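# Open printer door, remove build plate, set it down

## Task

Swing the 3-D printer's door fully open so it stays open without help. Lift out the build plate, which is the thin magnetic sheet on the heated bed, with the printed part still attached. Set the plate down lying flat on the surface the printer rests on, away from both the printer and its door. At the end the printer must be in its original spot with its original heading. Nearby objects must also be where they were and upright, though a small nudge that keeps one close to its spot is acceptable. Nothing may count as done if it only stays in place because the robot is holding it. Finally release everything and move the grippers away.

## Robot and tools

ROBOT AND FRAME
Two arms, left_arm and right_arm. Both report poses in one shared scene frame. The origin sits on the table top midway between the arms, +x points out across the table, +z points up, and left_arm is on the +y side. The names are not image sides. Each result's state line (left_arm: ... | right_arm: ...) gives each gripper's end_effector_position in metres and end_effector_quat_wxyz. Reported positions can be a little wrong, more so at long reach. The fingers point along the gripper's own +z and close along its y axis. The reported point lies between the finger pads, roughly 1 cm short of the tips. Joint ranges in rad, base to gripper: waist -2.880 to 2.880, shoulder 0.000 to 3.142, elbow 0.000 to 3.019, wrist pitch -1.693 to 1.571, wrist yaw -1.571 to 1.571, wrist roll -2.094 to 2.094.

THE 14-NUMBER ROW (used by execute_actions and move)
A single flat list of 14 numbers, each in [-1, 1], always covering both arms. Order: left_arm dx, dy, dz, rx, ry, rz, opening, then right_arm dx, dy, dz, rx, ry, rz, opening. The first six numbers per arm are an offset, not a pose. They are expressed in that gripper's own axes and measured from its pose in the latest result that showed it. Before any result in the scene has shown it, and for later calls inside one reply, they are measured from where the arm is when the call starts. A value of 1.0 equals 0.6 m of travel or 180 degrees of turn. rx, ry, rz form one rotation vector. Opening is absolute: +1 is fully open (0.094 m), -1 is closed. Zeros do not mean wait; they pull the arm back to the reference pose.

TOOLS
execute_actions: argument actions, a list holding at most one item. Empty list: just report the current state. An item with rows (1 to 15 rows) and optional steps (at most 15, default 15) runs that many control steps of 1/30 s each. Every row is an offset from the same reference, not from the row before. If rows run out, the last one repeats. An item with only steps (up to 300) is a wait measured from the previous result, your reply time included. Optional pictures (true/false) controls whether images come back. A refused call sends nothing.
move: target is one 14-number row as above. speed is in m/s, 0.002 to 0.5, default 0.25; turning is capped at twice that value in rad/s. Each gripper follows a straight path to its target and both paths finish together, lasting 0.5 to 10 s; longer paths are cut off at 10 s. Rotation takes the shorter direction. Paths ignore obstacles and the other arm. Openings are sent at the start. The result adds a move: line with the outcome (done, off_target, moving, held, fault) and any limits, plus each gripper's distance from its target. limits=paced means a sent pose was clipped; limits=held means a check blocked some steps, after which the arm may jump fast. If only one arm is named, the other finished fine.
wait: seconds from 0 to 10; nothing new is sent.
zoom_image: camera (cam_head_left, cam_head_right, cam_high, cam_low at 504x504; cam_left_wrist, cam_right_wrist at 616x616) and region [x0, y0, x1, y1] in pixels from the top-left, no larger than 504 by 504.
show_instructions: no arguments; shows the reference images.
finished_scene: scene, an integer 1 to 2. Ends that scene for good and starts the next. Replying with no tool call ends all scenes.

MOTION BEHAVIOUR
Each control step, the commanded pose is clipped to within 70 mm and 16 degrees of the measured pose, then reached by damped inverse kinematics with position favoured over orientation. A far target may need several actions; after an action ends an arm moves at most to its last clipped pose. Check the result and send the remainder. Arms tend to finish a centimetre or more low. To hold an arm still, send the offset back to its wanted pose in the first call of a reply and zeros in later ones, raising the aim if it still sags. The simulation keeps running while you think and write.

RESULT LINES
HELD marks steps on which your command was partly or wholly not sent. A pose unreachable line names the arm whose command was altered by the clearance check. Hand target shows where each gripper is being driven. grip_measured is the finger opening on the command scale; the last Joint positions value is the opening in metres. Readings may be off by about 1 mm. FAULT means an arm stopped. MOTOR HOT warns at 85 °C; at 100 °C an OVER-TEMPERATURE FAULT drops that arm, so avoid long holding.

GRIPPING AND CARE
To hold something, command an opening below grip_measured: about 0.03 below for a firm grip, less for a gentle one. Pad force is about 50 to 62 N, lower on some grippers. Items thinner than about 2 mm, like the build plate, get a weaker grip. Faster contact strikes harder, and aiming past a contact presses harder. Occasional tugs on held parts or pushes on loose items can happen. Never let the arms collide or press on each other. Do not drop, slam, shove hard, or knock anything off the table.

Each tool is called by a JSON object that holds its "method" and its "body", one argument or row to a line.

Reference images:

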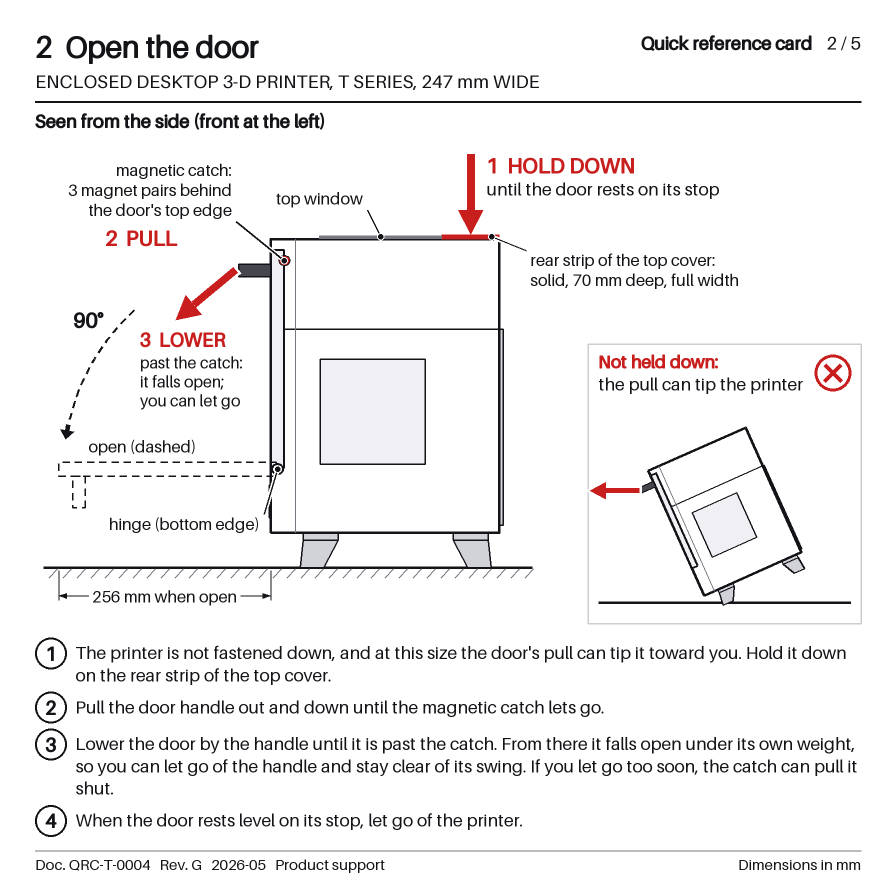

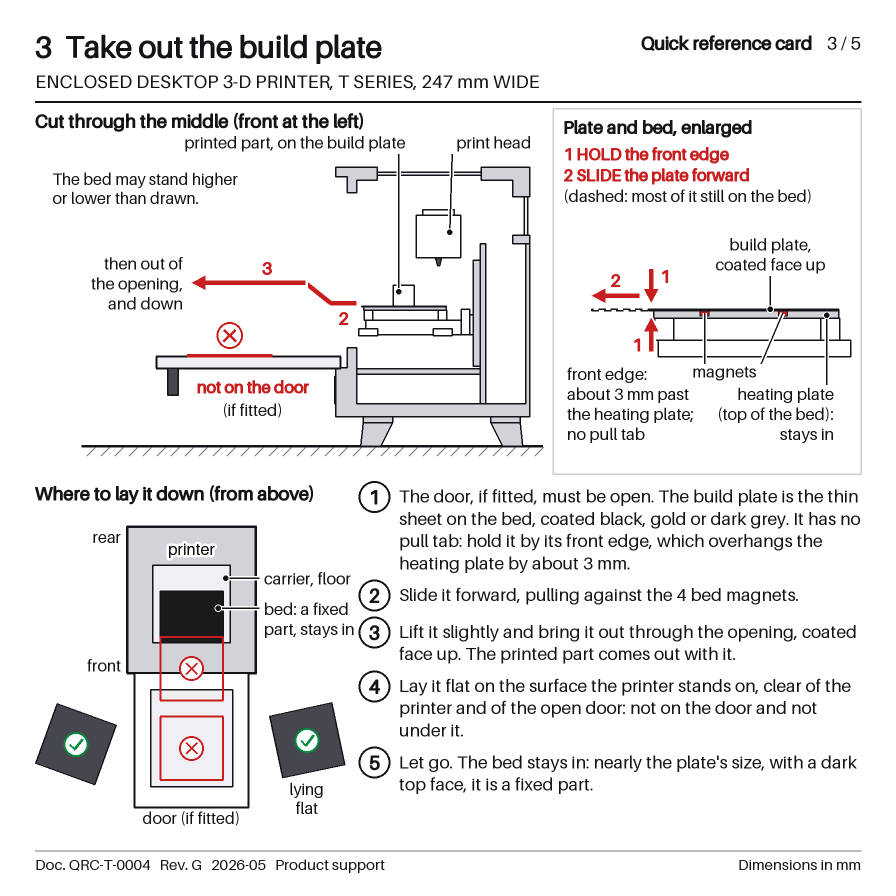

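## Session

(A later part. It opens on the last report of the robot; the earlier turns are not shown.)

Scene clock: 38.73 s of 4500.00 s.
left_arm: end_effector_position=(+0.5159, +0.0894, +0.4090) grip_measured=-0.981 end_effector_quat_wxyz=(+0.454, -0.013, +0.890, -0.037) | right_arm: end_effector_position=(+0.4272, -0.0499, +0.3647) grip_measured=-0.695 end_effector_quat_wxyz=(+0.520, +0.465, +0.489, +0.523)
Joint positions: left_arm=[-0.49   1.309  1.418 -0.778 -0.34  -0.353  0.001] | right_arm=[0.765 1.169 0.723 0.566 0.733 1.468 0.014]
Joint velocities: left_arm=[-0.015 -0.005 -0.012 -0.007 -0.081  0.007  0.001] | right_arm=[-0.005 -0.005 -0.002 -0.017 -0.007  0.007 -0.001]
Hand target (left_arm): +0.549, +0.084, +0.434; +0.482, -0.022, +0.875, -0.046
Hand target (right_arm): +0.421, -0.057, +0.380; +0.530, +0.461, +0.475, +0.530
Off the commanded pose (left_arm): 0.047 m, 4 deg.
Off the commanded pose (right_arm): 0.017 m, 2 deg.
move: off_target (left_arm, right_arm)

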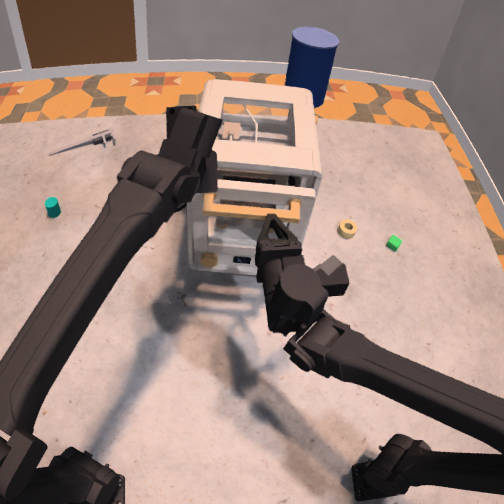

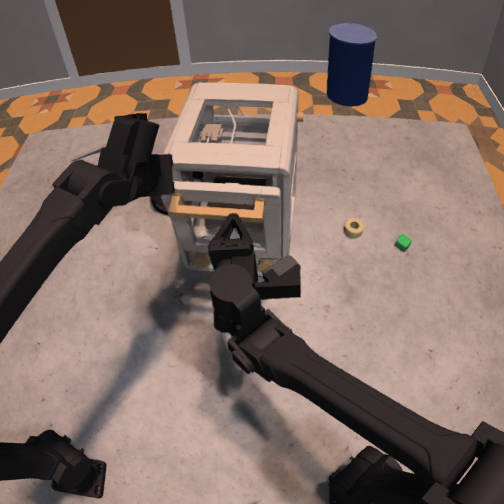

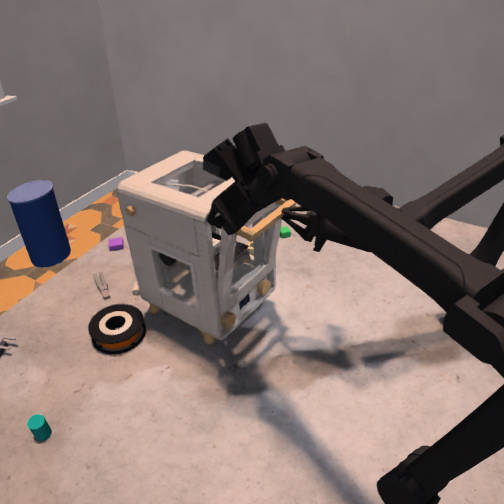

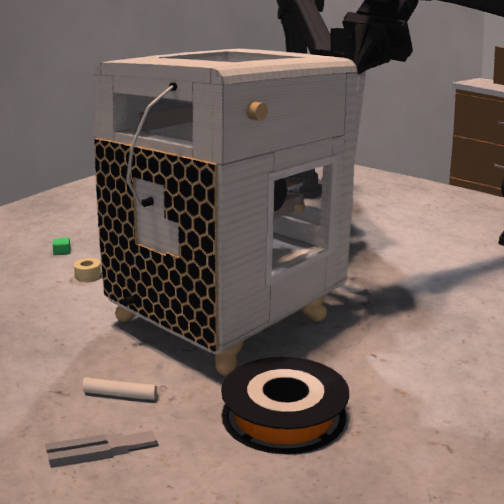

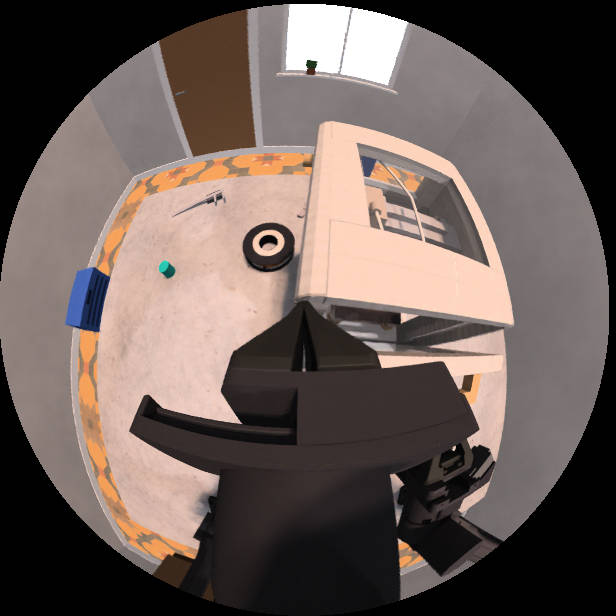

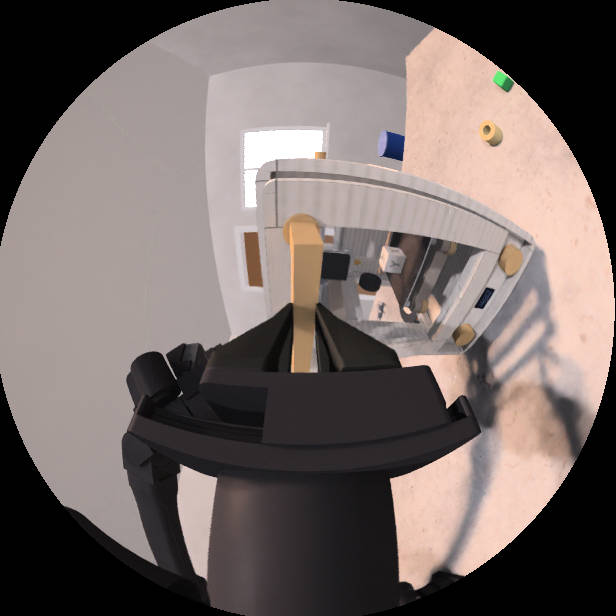

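{"method": "move", "body": {
  "target": [-0.09,-0.015,0.05,0,-0.015,0,-1, 0,-0.02,-0.135,-0.11,0,0,-1],
  "speed": 0.06
}}

{"method": "move", "body": {
  "target": [0,0,0,0,0,0,-1, 0,-0.02,-0.135,-0.11,0,0,-1],
  "speed": 0.06
}}

Scene clock: 42.43 s of 4500.00 s.
left_arm: end_effector_position=(+0.5332, +0.0879, +0.4200) grip_measured=-0.981 end_effector_quat_wxyz=(+0.454, -0.006, +0.890, -0.029) | right_arm: end_effector_position=(+0.3554, -0.0431, +0.3221) grip_measured=-0.699 end_effector_quat_wxyz=(+0.583, +0.371, +0.427, +0.584)
Joint positions: left_arm=[-0.477  1.356  1.492 -0.806 -0.337 -0.326  0.001] | right_arm=[0.9   1.342 0.475 1.386 0.758 1.127 0.014]
Joint velocities: left_arm=[ 0.005  0.005 -0.017 -0.012  0.051 -0.037  0.001] | right_arm=[-0.005 -0.015  0.017  0.017 -0.007 -0.037  0.   ]
Hand target (left_arm): +0.568, +0.084, +0.433; +0.476, -0.014, +0.879, -0.036
Hand target (right_arm): +0.348, -0.054, +0.343; +0.589, +0.373, +0.393, +0.600
Off the commanded pose (left_arm): 0.042 m, 3 deg.
Off the commanded pose (right_arm): 0.026 m, 5 deg.
move: off_target (left_arm, right_arm)

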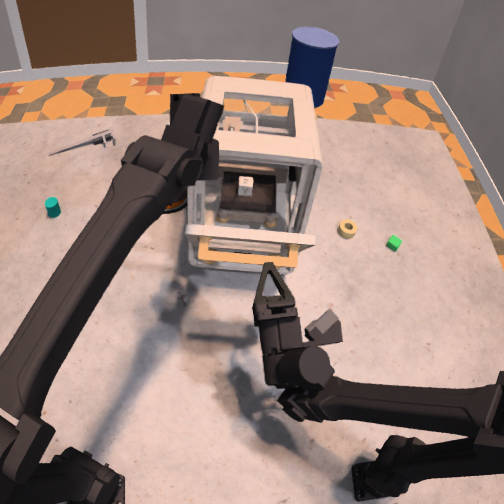

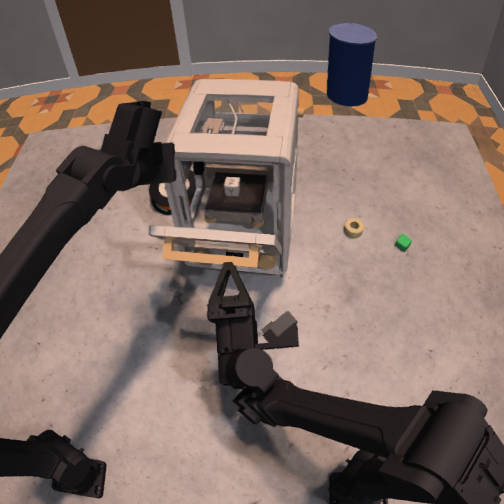

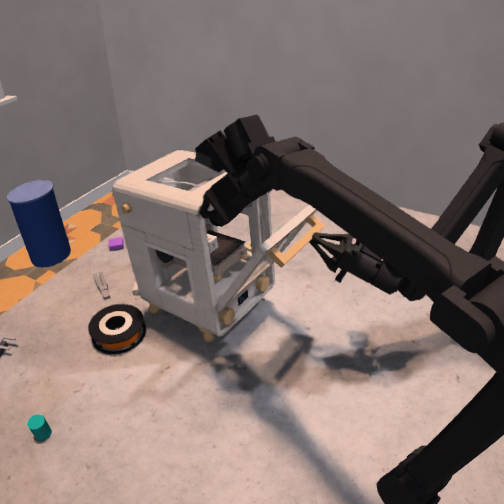

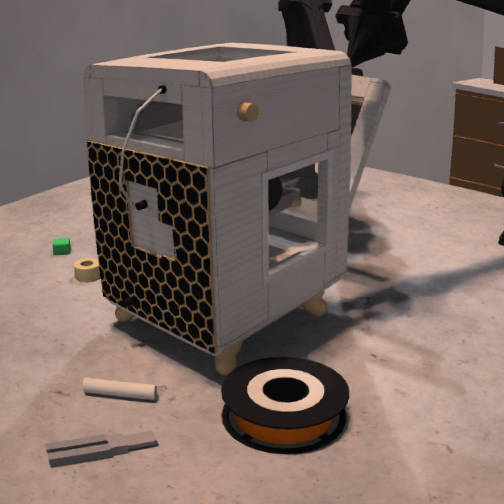

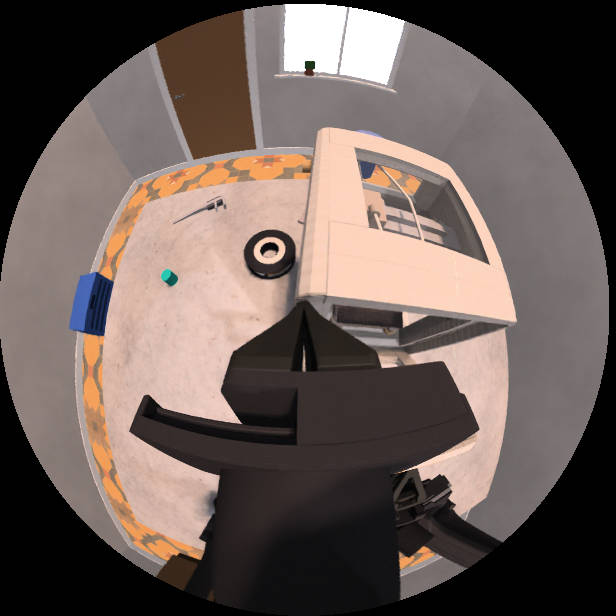

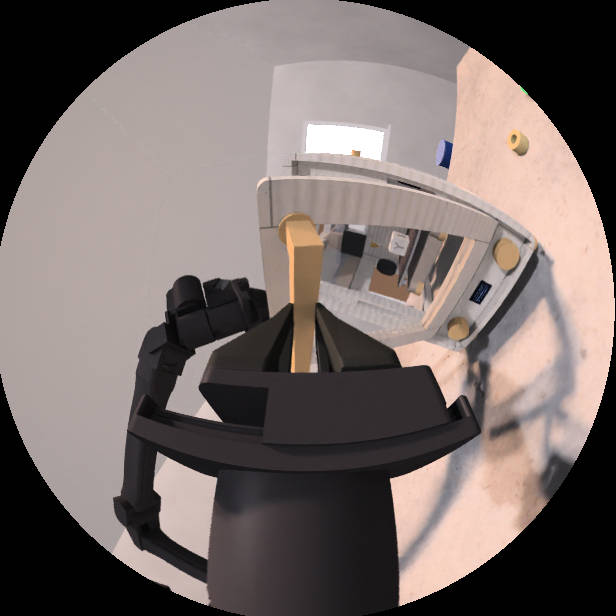

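Scene clock: 45.73 s of 4500.00 s.
left_arm: end_effector_position=(+0.5188, +0.0915, +0.4104) grip_measured=-0.981 end_effector_quat_wxyz=(+0.439, +0.000, +0.898, -0.023) | right_arm: end_effector_position=(+0.2894, -0.0490, +0.2820) grip_measured=-0.978 end_effector_quat_wxyz=(+0.560, +0.311, +0.466, +0.611)
Joint positions: left_arm=[-0.483  1.331  1.461 -0.837 -0.336 -0.326  0.001] | right_arm=[1.009 1.335 0.278 1.568 0.701 1.071 0.001]
Joint velocities: left_arm=[ 0.015  0.005 -0.002  0.017  0.022 -0.037 -0.001] | right_arm=[-0.005  0.005 -0.002  0.007 -0.007  0.037  0.001]
Hand target (left_arm): +0.532, +0.088, +0.420; +0.454, -0.006, +0.891, -0.029
Hand target (right_arm): +0.285, -0.050, +0.283; +0.560, +0.306, +0.465, +0.613
Off the commanded pose (left_arm): 0.018 m, 2 deg.
Off the commanded pose (right_arm): 0.005 m, 20 deg; orientation clipped at the last step of the last action.
joint sent to its limit (right arm) — the command would take joint 4 (wrist pitch) past its upper limit, so that joint was sent only as far as its limit.
move: off_target (left_arm, right_arm); limits=paced

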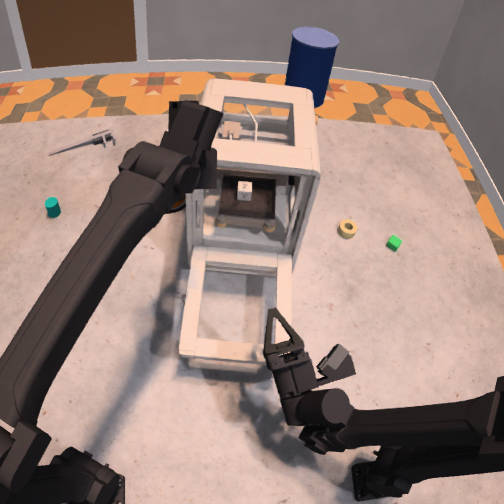

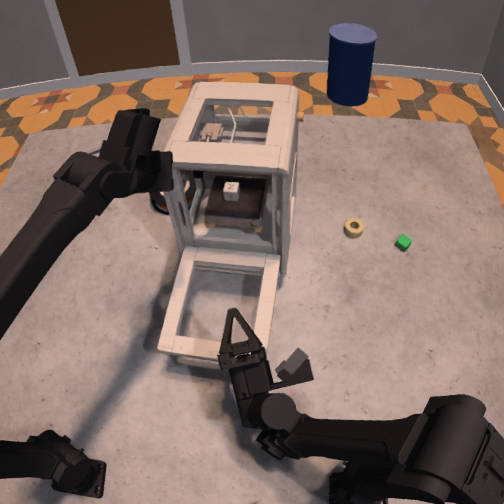

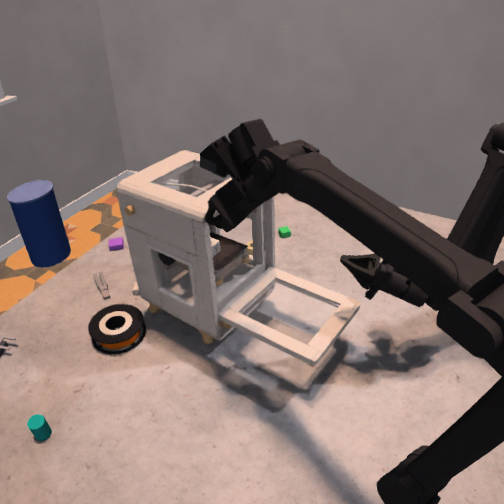

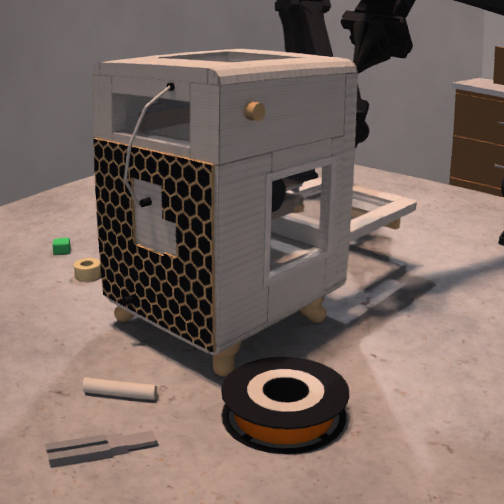

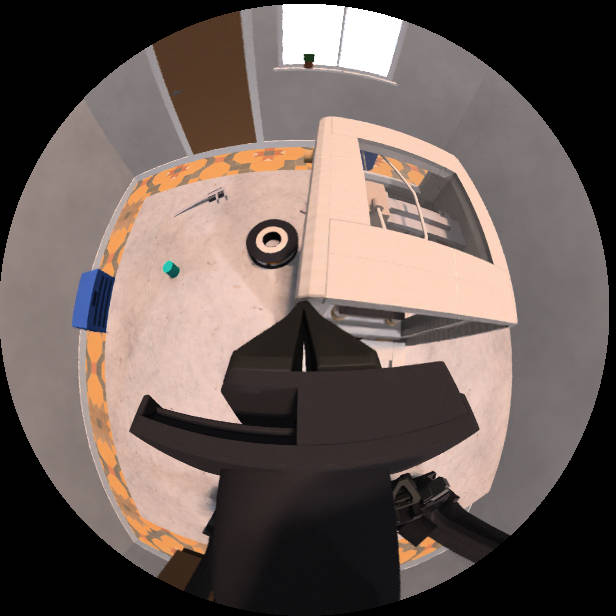

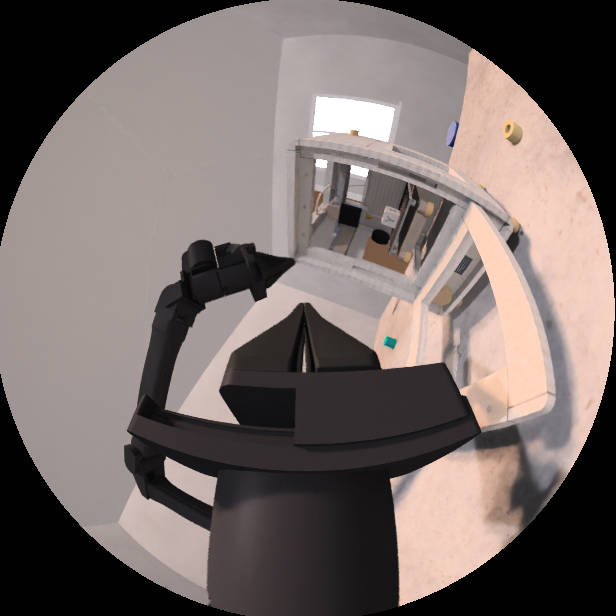

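{"method": "move", "body": {
  "target": [0.24,0,0.147,0,-0.12,0,-1, 0,0.03,0.1,0.126,-0.066,0.033,0],
  "speed": 0.15
}}

Scene clock: 48.60 s of 4500.00 s.
left_arm: end_effector_position=(+0.4964, +0.0919, +0.2347) grip_measured=-0.981 end_effector_quat_wxyz=(+0.589, -0.012, +0.808, -0.018) | right_arm: end_effector_position=(+0.3302, -0.0418, +0.2946) grip_measured=-0.003 end_effector_quat_wxyz=(+0.511, +0.488, +0.521, +0.479)
Joint positions: left_arm=[-0.551  1.328  0.774  0.197 -0.506 -0.225  0.001] | right_arm=[1.022 1.071 0.536 0.497 1.02  1.538 0.047]
Joint velocities: left_arm=[-0.005 -0.005  0.002 -0.002 -0.022  0.022 -0.   ] | right_arm=[ 0.005 -0.005 -0.012 -0.007 -0.051  0.022 -0.001]
Hand target (left_arm): +0.497, +0.085, +0.243; +0.599, -0.007, +0.801, -0.024
Hand target (right_arm): +0.335, -0.034, +0.323; +0.503, +0.497, +0.499, +0.501
Off the commanded pose (left_arm): 0.011 m, 2 deg.
Off the commanded pose (right_arm): 0.028 m, 4 deg.
move: off_target (left_arm, right_arm)

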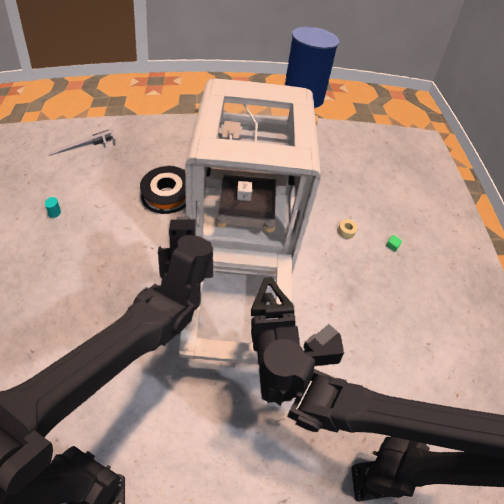

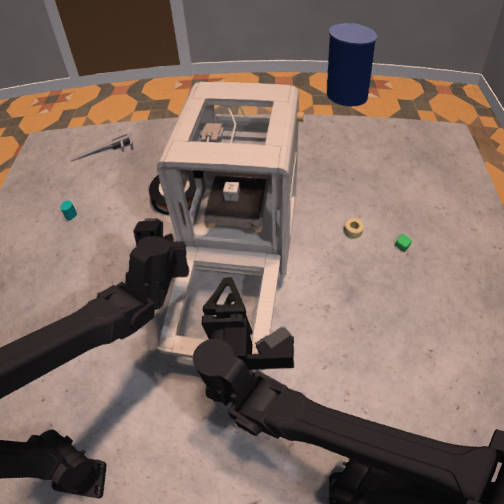

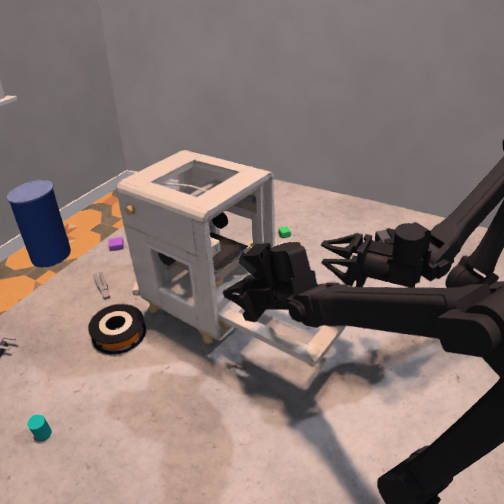

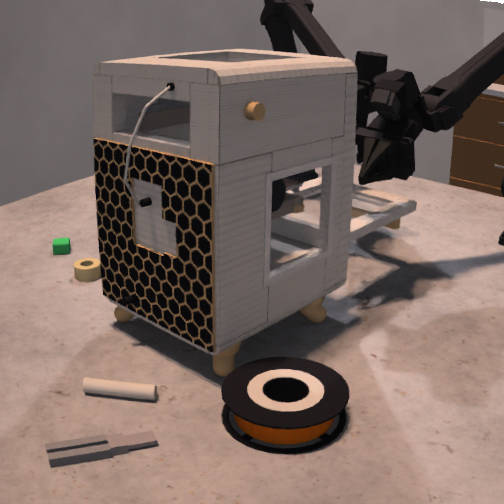

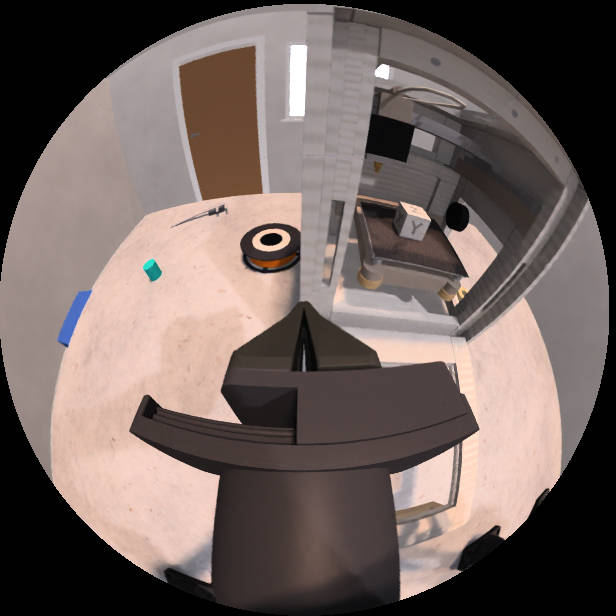

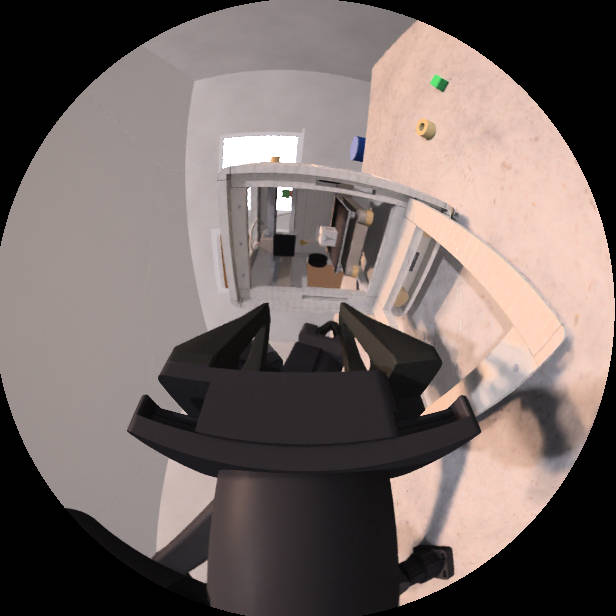

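{"method": "move", "body": {
  "target": [-0.04,-0.025,0.07,0,0,0,-1, 0,-0.07,0.2,0,0,0,0],
  "speed": 0.06
}}

Scene clock: 51.47 s of 4500.00 s.
left_arm: end_effector_position=(+0.5271, +0.0787, +0.2258) grip_measured=-0.981 end_effector_quat_wxyz=(+0.579, -0.007, +0.815, -0.018) | right_arm: end_effector_position=(+0.4357, -0.0519, +0.2265) grip_measured=-0.003 end_effector_quat_wxyz=(+0.508, +0.487, +0.539, +0.463)
Joint positions: left_arm=[-0.537  1.424  0.858  0.186 -0.484 -0.224  0.001] | right_arm=[0.754 1.392 0.594 0.723 0.748 1.524 0.047]
Joint velocities: left_arm=[-0.005 -0.005 -0.012  0.007  0.051  0.066  0.   ] | right_arm=[-0.005 -0.005  0.002  0.002  0.007 -0.022  0.001]
Hand target (left_arm): +0.542, +0.078, +0.244; +0.589, -0.011, +0.808, -0.018
Hand target (right_arm): +0.449, -0.045, +0.249; +0.513, +0.485, +0.521, +0.479
Off the commanded pose (left_arm): 0.026 m, 1 deg.
Off the commanded pose (right_arm): 0.028 m, 3 deg.
move: off_target (left_arm, right_arm)

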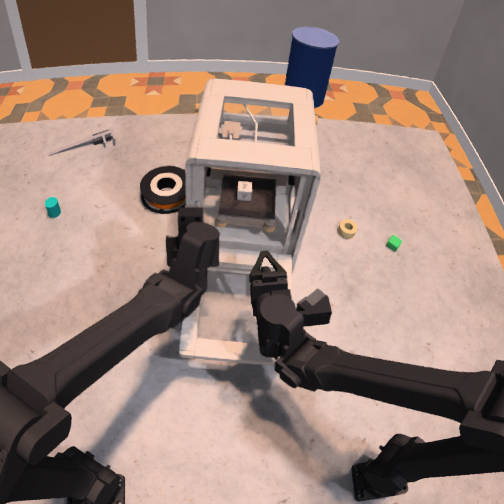

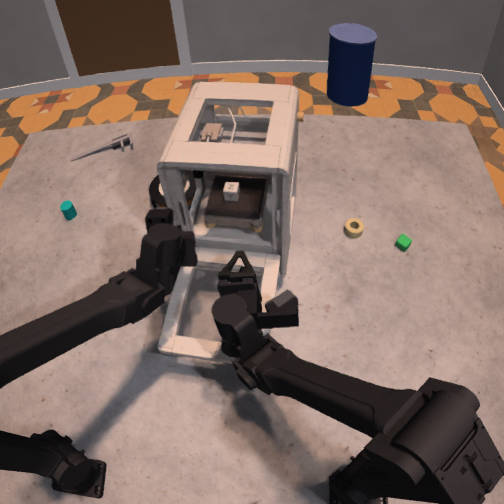

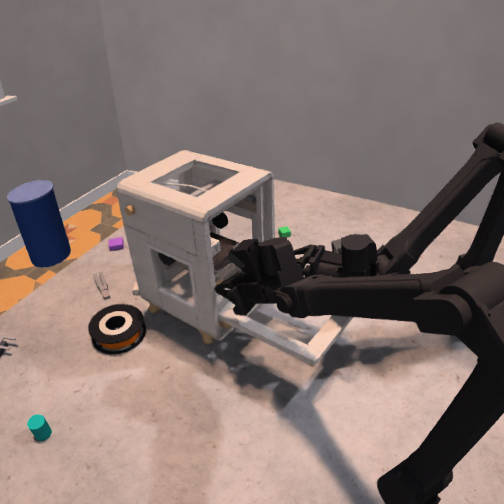

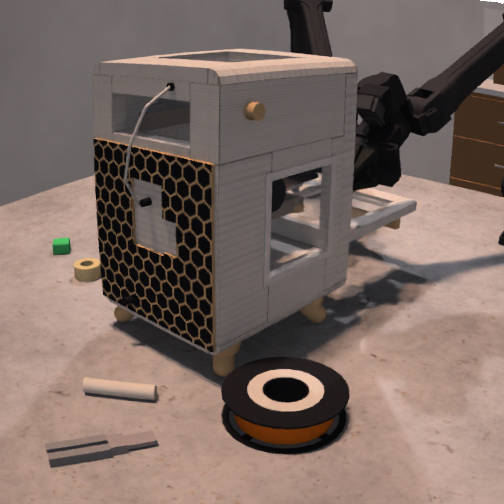

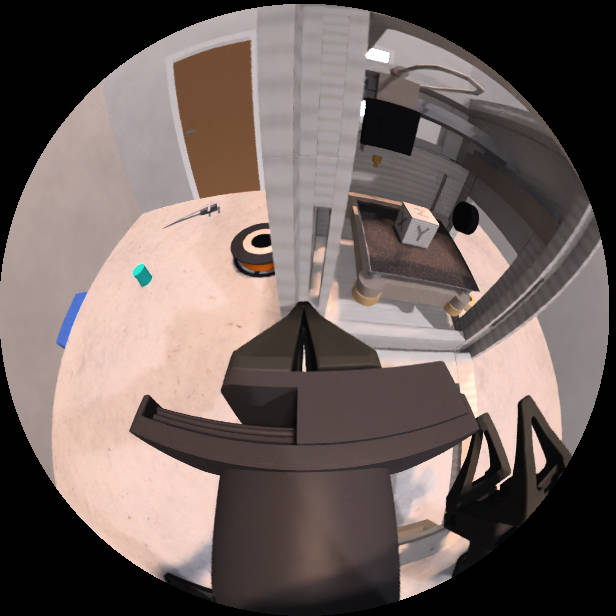

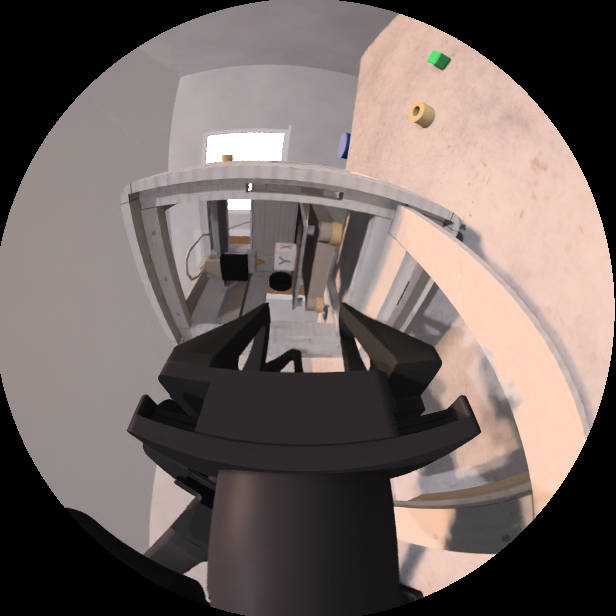

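{"method": "move", "body": {
  "target": [-0.04,0,0.05,0,0,0,-1, -0.01,0.045,0.17,-0.03,-0.03,0.04,-0.4],
  "speed": 0.06
}}

Scene clock: 54.03 s of 4500.00 s.
left_arm: end_effector_position=(+0.5407, +0.0759, +0.2177) grip_measured=-0.981 end_effector_quat_wxyz=(+0.567, +0.002, +0.824, -0.020) | right_arm: end_effector_position=(+0.5242, -0.0587, +0.2279) grip_measured=-0.397 end_effector_quat_wxyz=(+0.525, +0.514, +0.483, +0.477)
Joint positions: left_arm=[-0.52   1.463  0.894  0.162 -0.449 -0.217  0.001] | right_arm=[0.626 1.602 0.778 0.831 0.705 1.548 0.028]
Joint velocities: left_arm=[ 0.005 -0.005  0.012  0.017 -0.081 -0.081 -0.   ] | right_arm=[-0.005 -0.005 -0.017 -0.022  0.007 -0.066  0.   ]
Hand target (left_arm): +0.562, +0.080, +0.238; +0.579, -0.007, +0.815, -0.017
Hand target (right_arm): +0.538, -0.055, +0.246; +0.526, +0.515, +0.461, +0.495
Off the commanded pose (left_arm): 0.031 m, 2 deg.
Off the commanded pose (right_arm): 0.026 m, 3 deg.
move: off_target (left_arm, right_arm)

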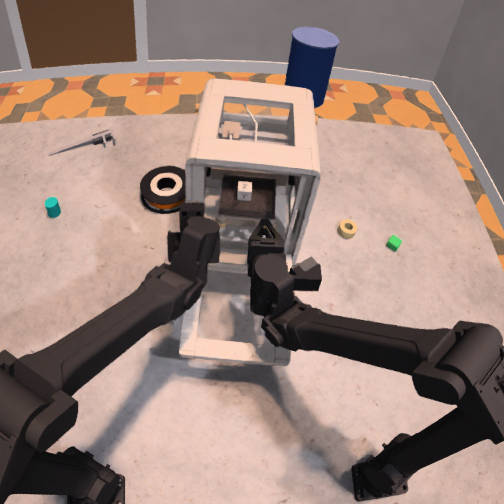

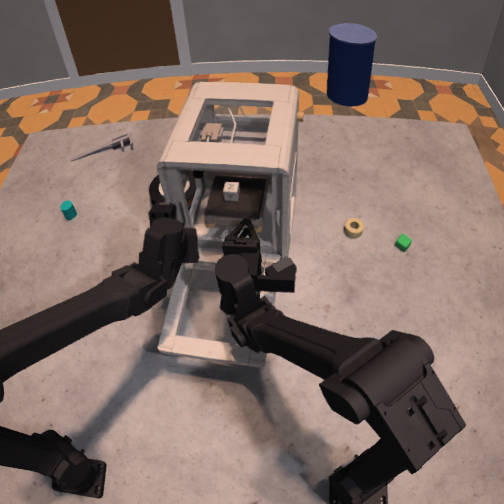

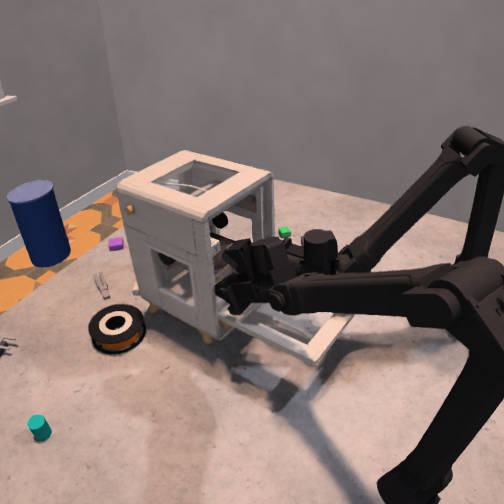

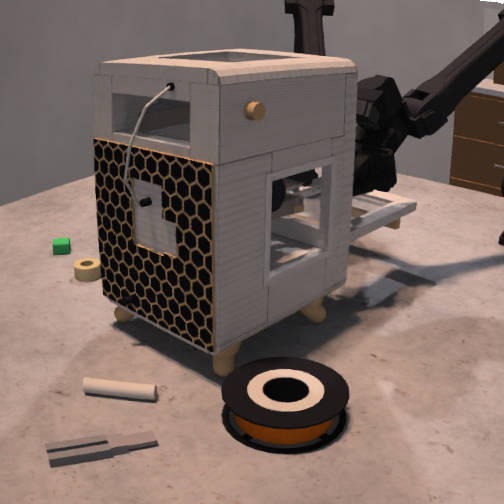

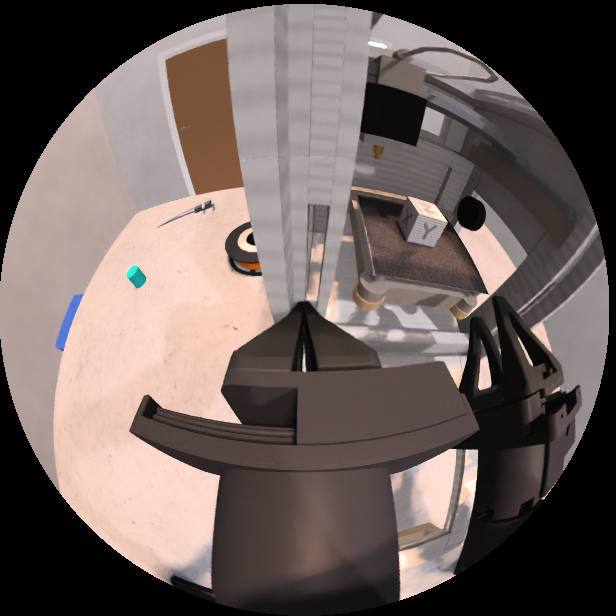

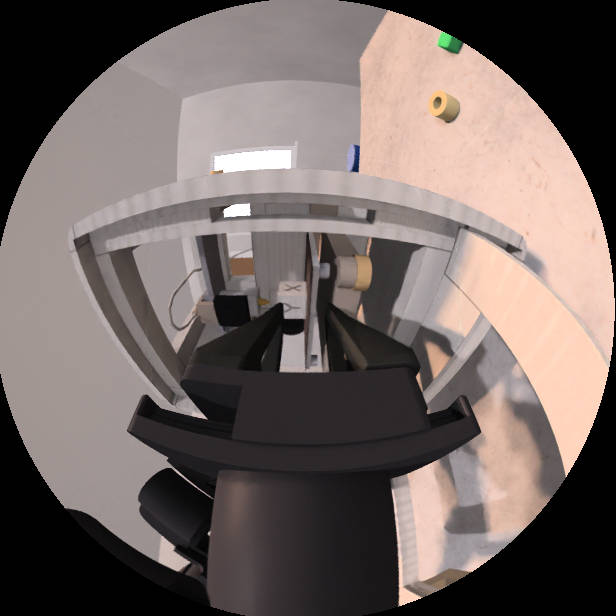

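{"method": "move", "body": {
  "target": [-0.045,0,0.08,0,0,0,-1, 0.035,0.033,0.06,-0.015,0,0.015,-0.6],
  "speed": 0.04
}}

{"method": "zoom_image", "body": {
  "camera": "cam_right_wrist",
  "region": [200,200,420,400]
}}

Scene clock: 57.70 s of 4500.00 s.
left_arm: end_effector_position=(+0.5620, +0.0805, +0.2178) grip_measured=-0.981 end_effector_quat_wxyz=(+0.562, +0.002, +0.827, -0.017) | right_arm: end_effector_position=(+0.5457, -0.0438, +0.2298) grip_measured=-0.597 end_effector_quat_wxyz=(+0.524, +0.511, +0.480, +0.484)
Joint positions: left_arm=[-0.488  1.502  0.946  0.141 -0.42  -0.206  0.001] | right_arm=[0.623 1.659 0.85  0.831 0.694 1.549 0.019]
Joint velocities: left_arm=[-0.015 -0.015  0.012  0.007  0.007  0.037  0.001] | right_arm=[-0.015 -0.005  0.002 -0.027 -0.051  0.037  0.   ]
Hand target (left_arm): +0.592, +0.076, +0.225; +0.567, +0.003, +0.823, -0.019
Hand target (right_arm): +0.560, -0.041, +0.247; +0.526, +0.512, +0.460, +0.500
Off the commanded pose (left_arm): 0.035 m, 1 deg.
Off the commanded pose (right_arm): 0.024 m, 3 deg.
move: off_target (left_arm, right_arm)

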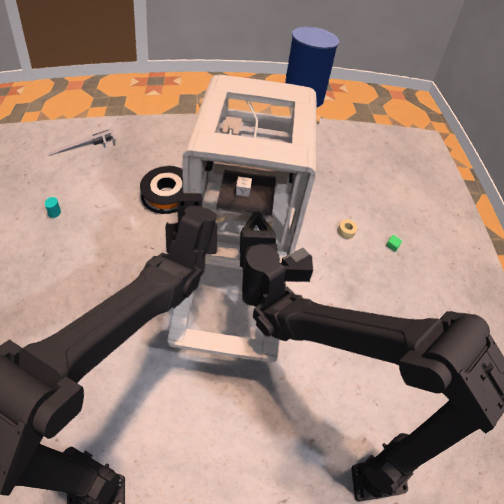

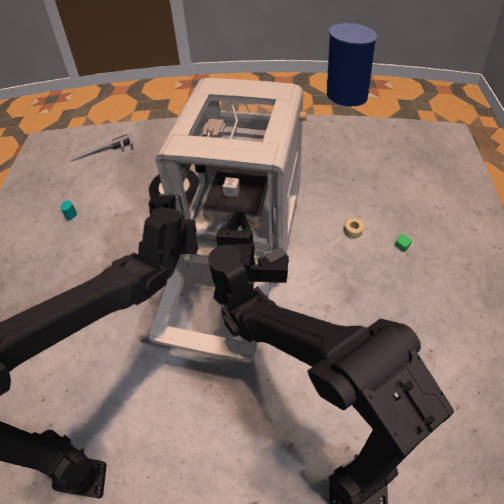

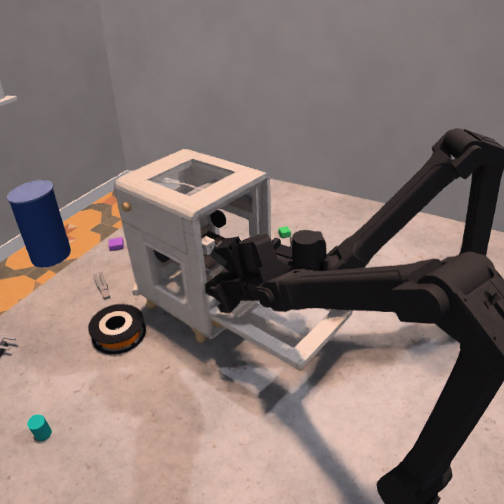

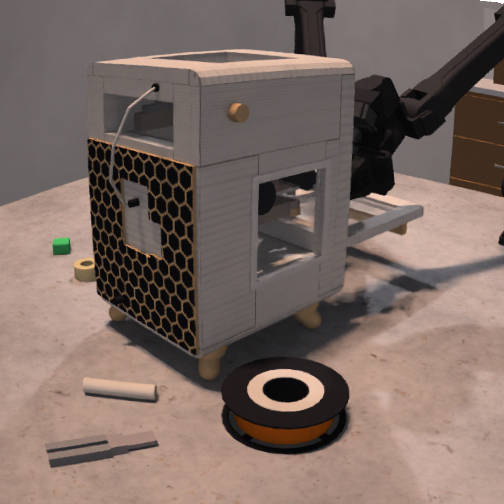

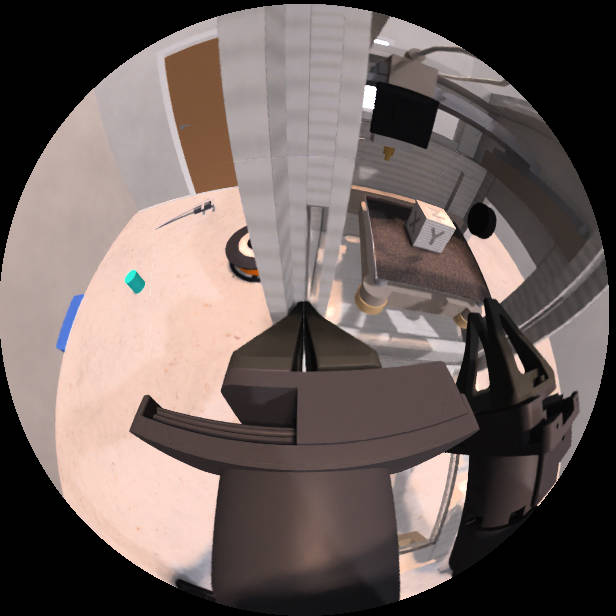

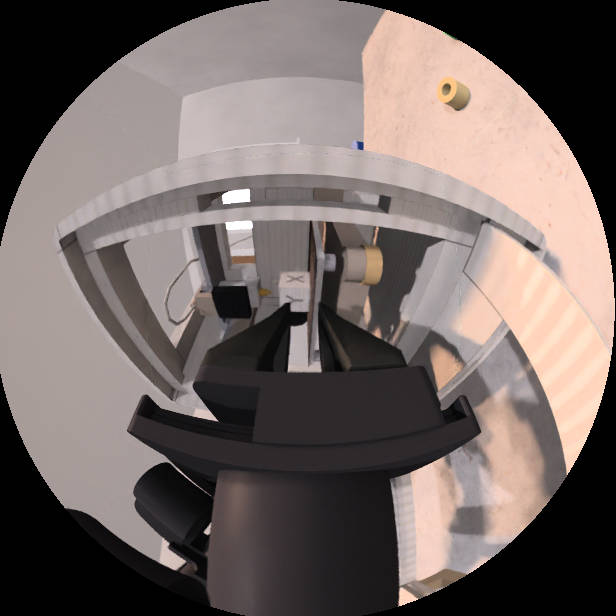

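Region (200, 200, 420, 400) of cam_right_wrist's 616x616 image, scaled by 2.291, with more detail than that image has; it fills the top 458 rows of this view, and the rest is white.

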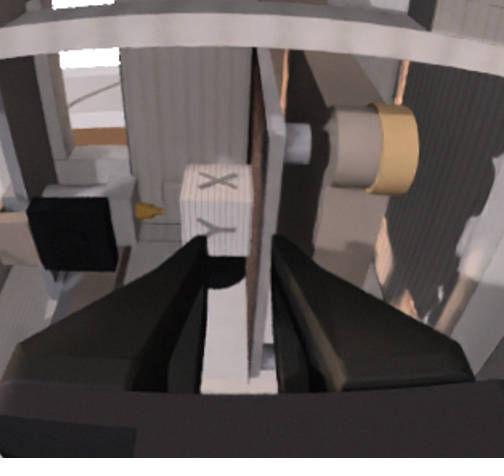

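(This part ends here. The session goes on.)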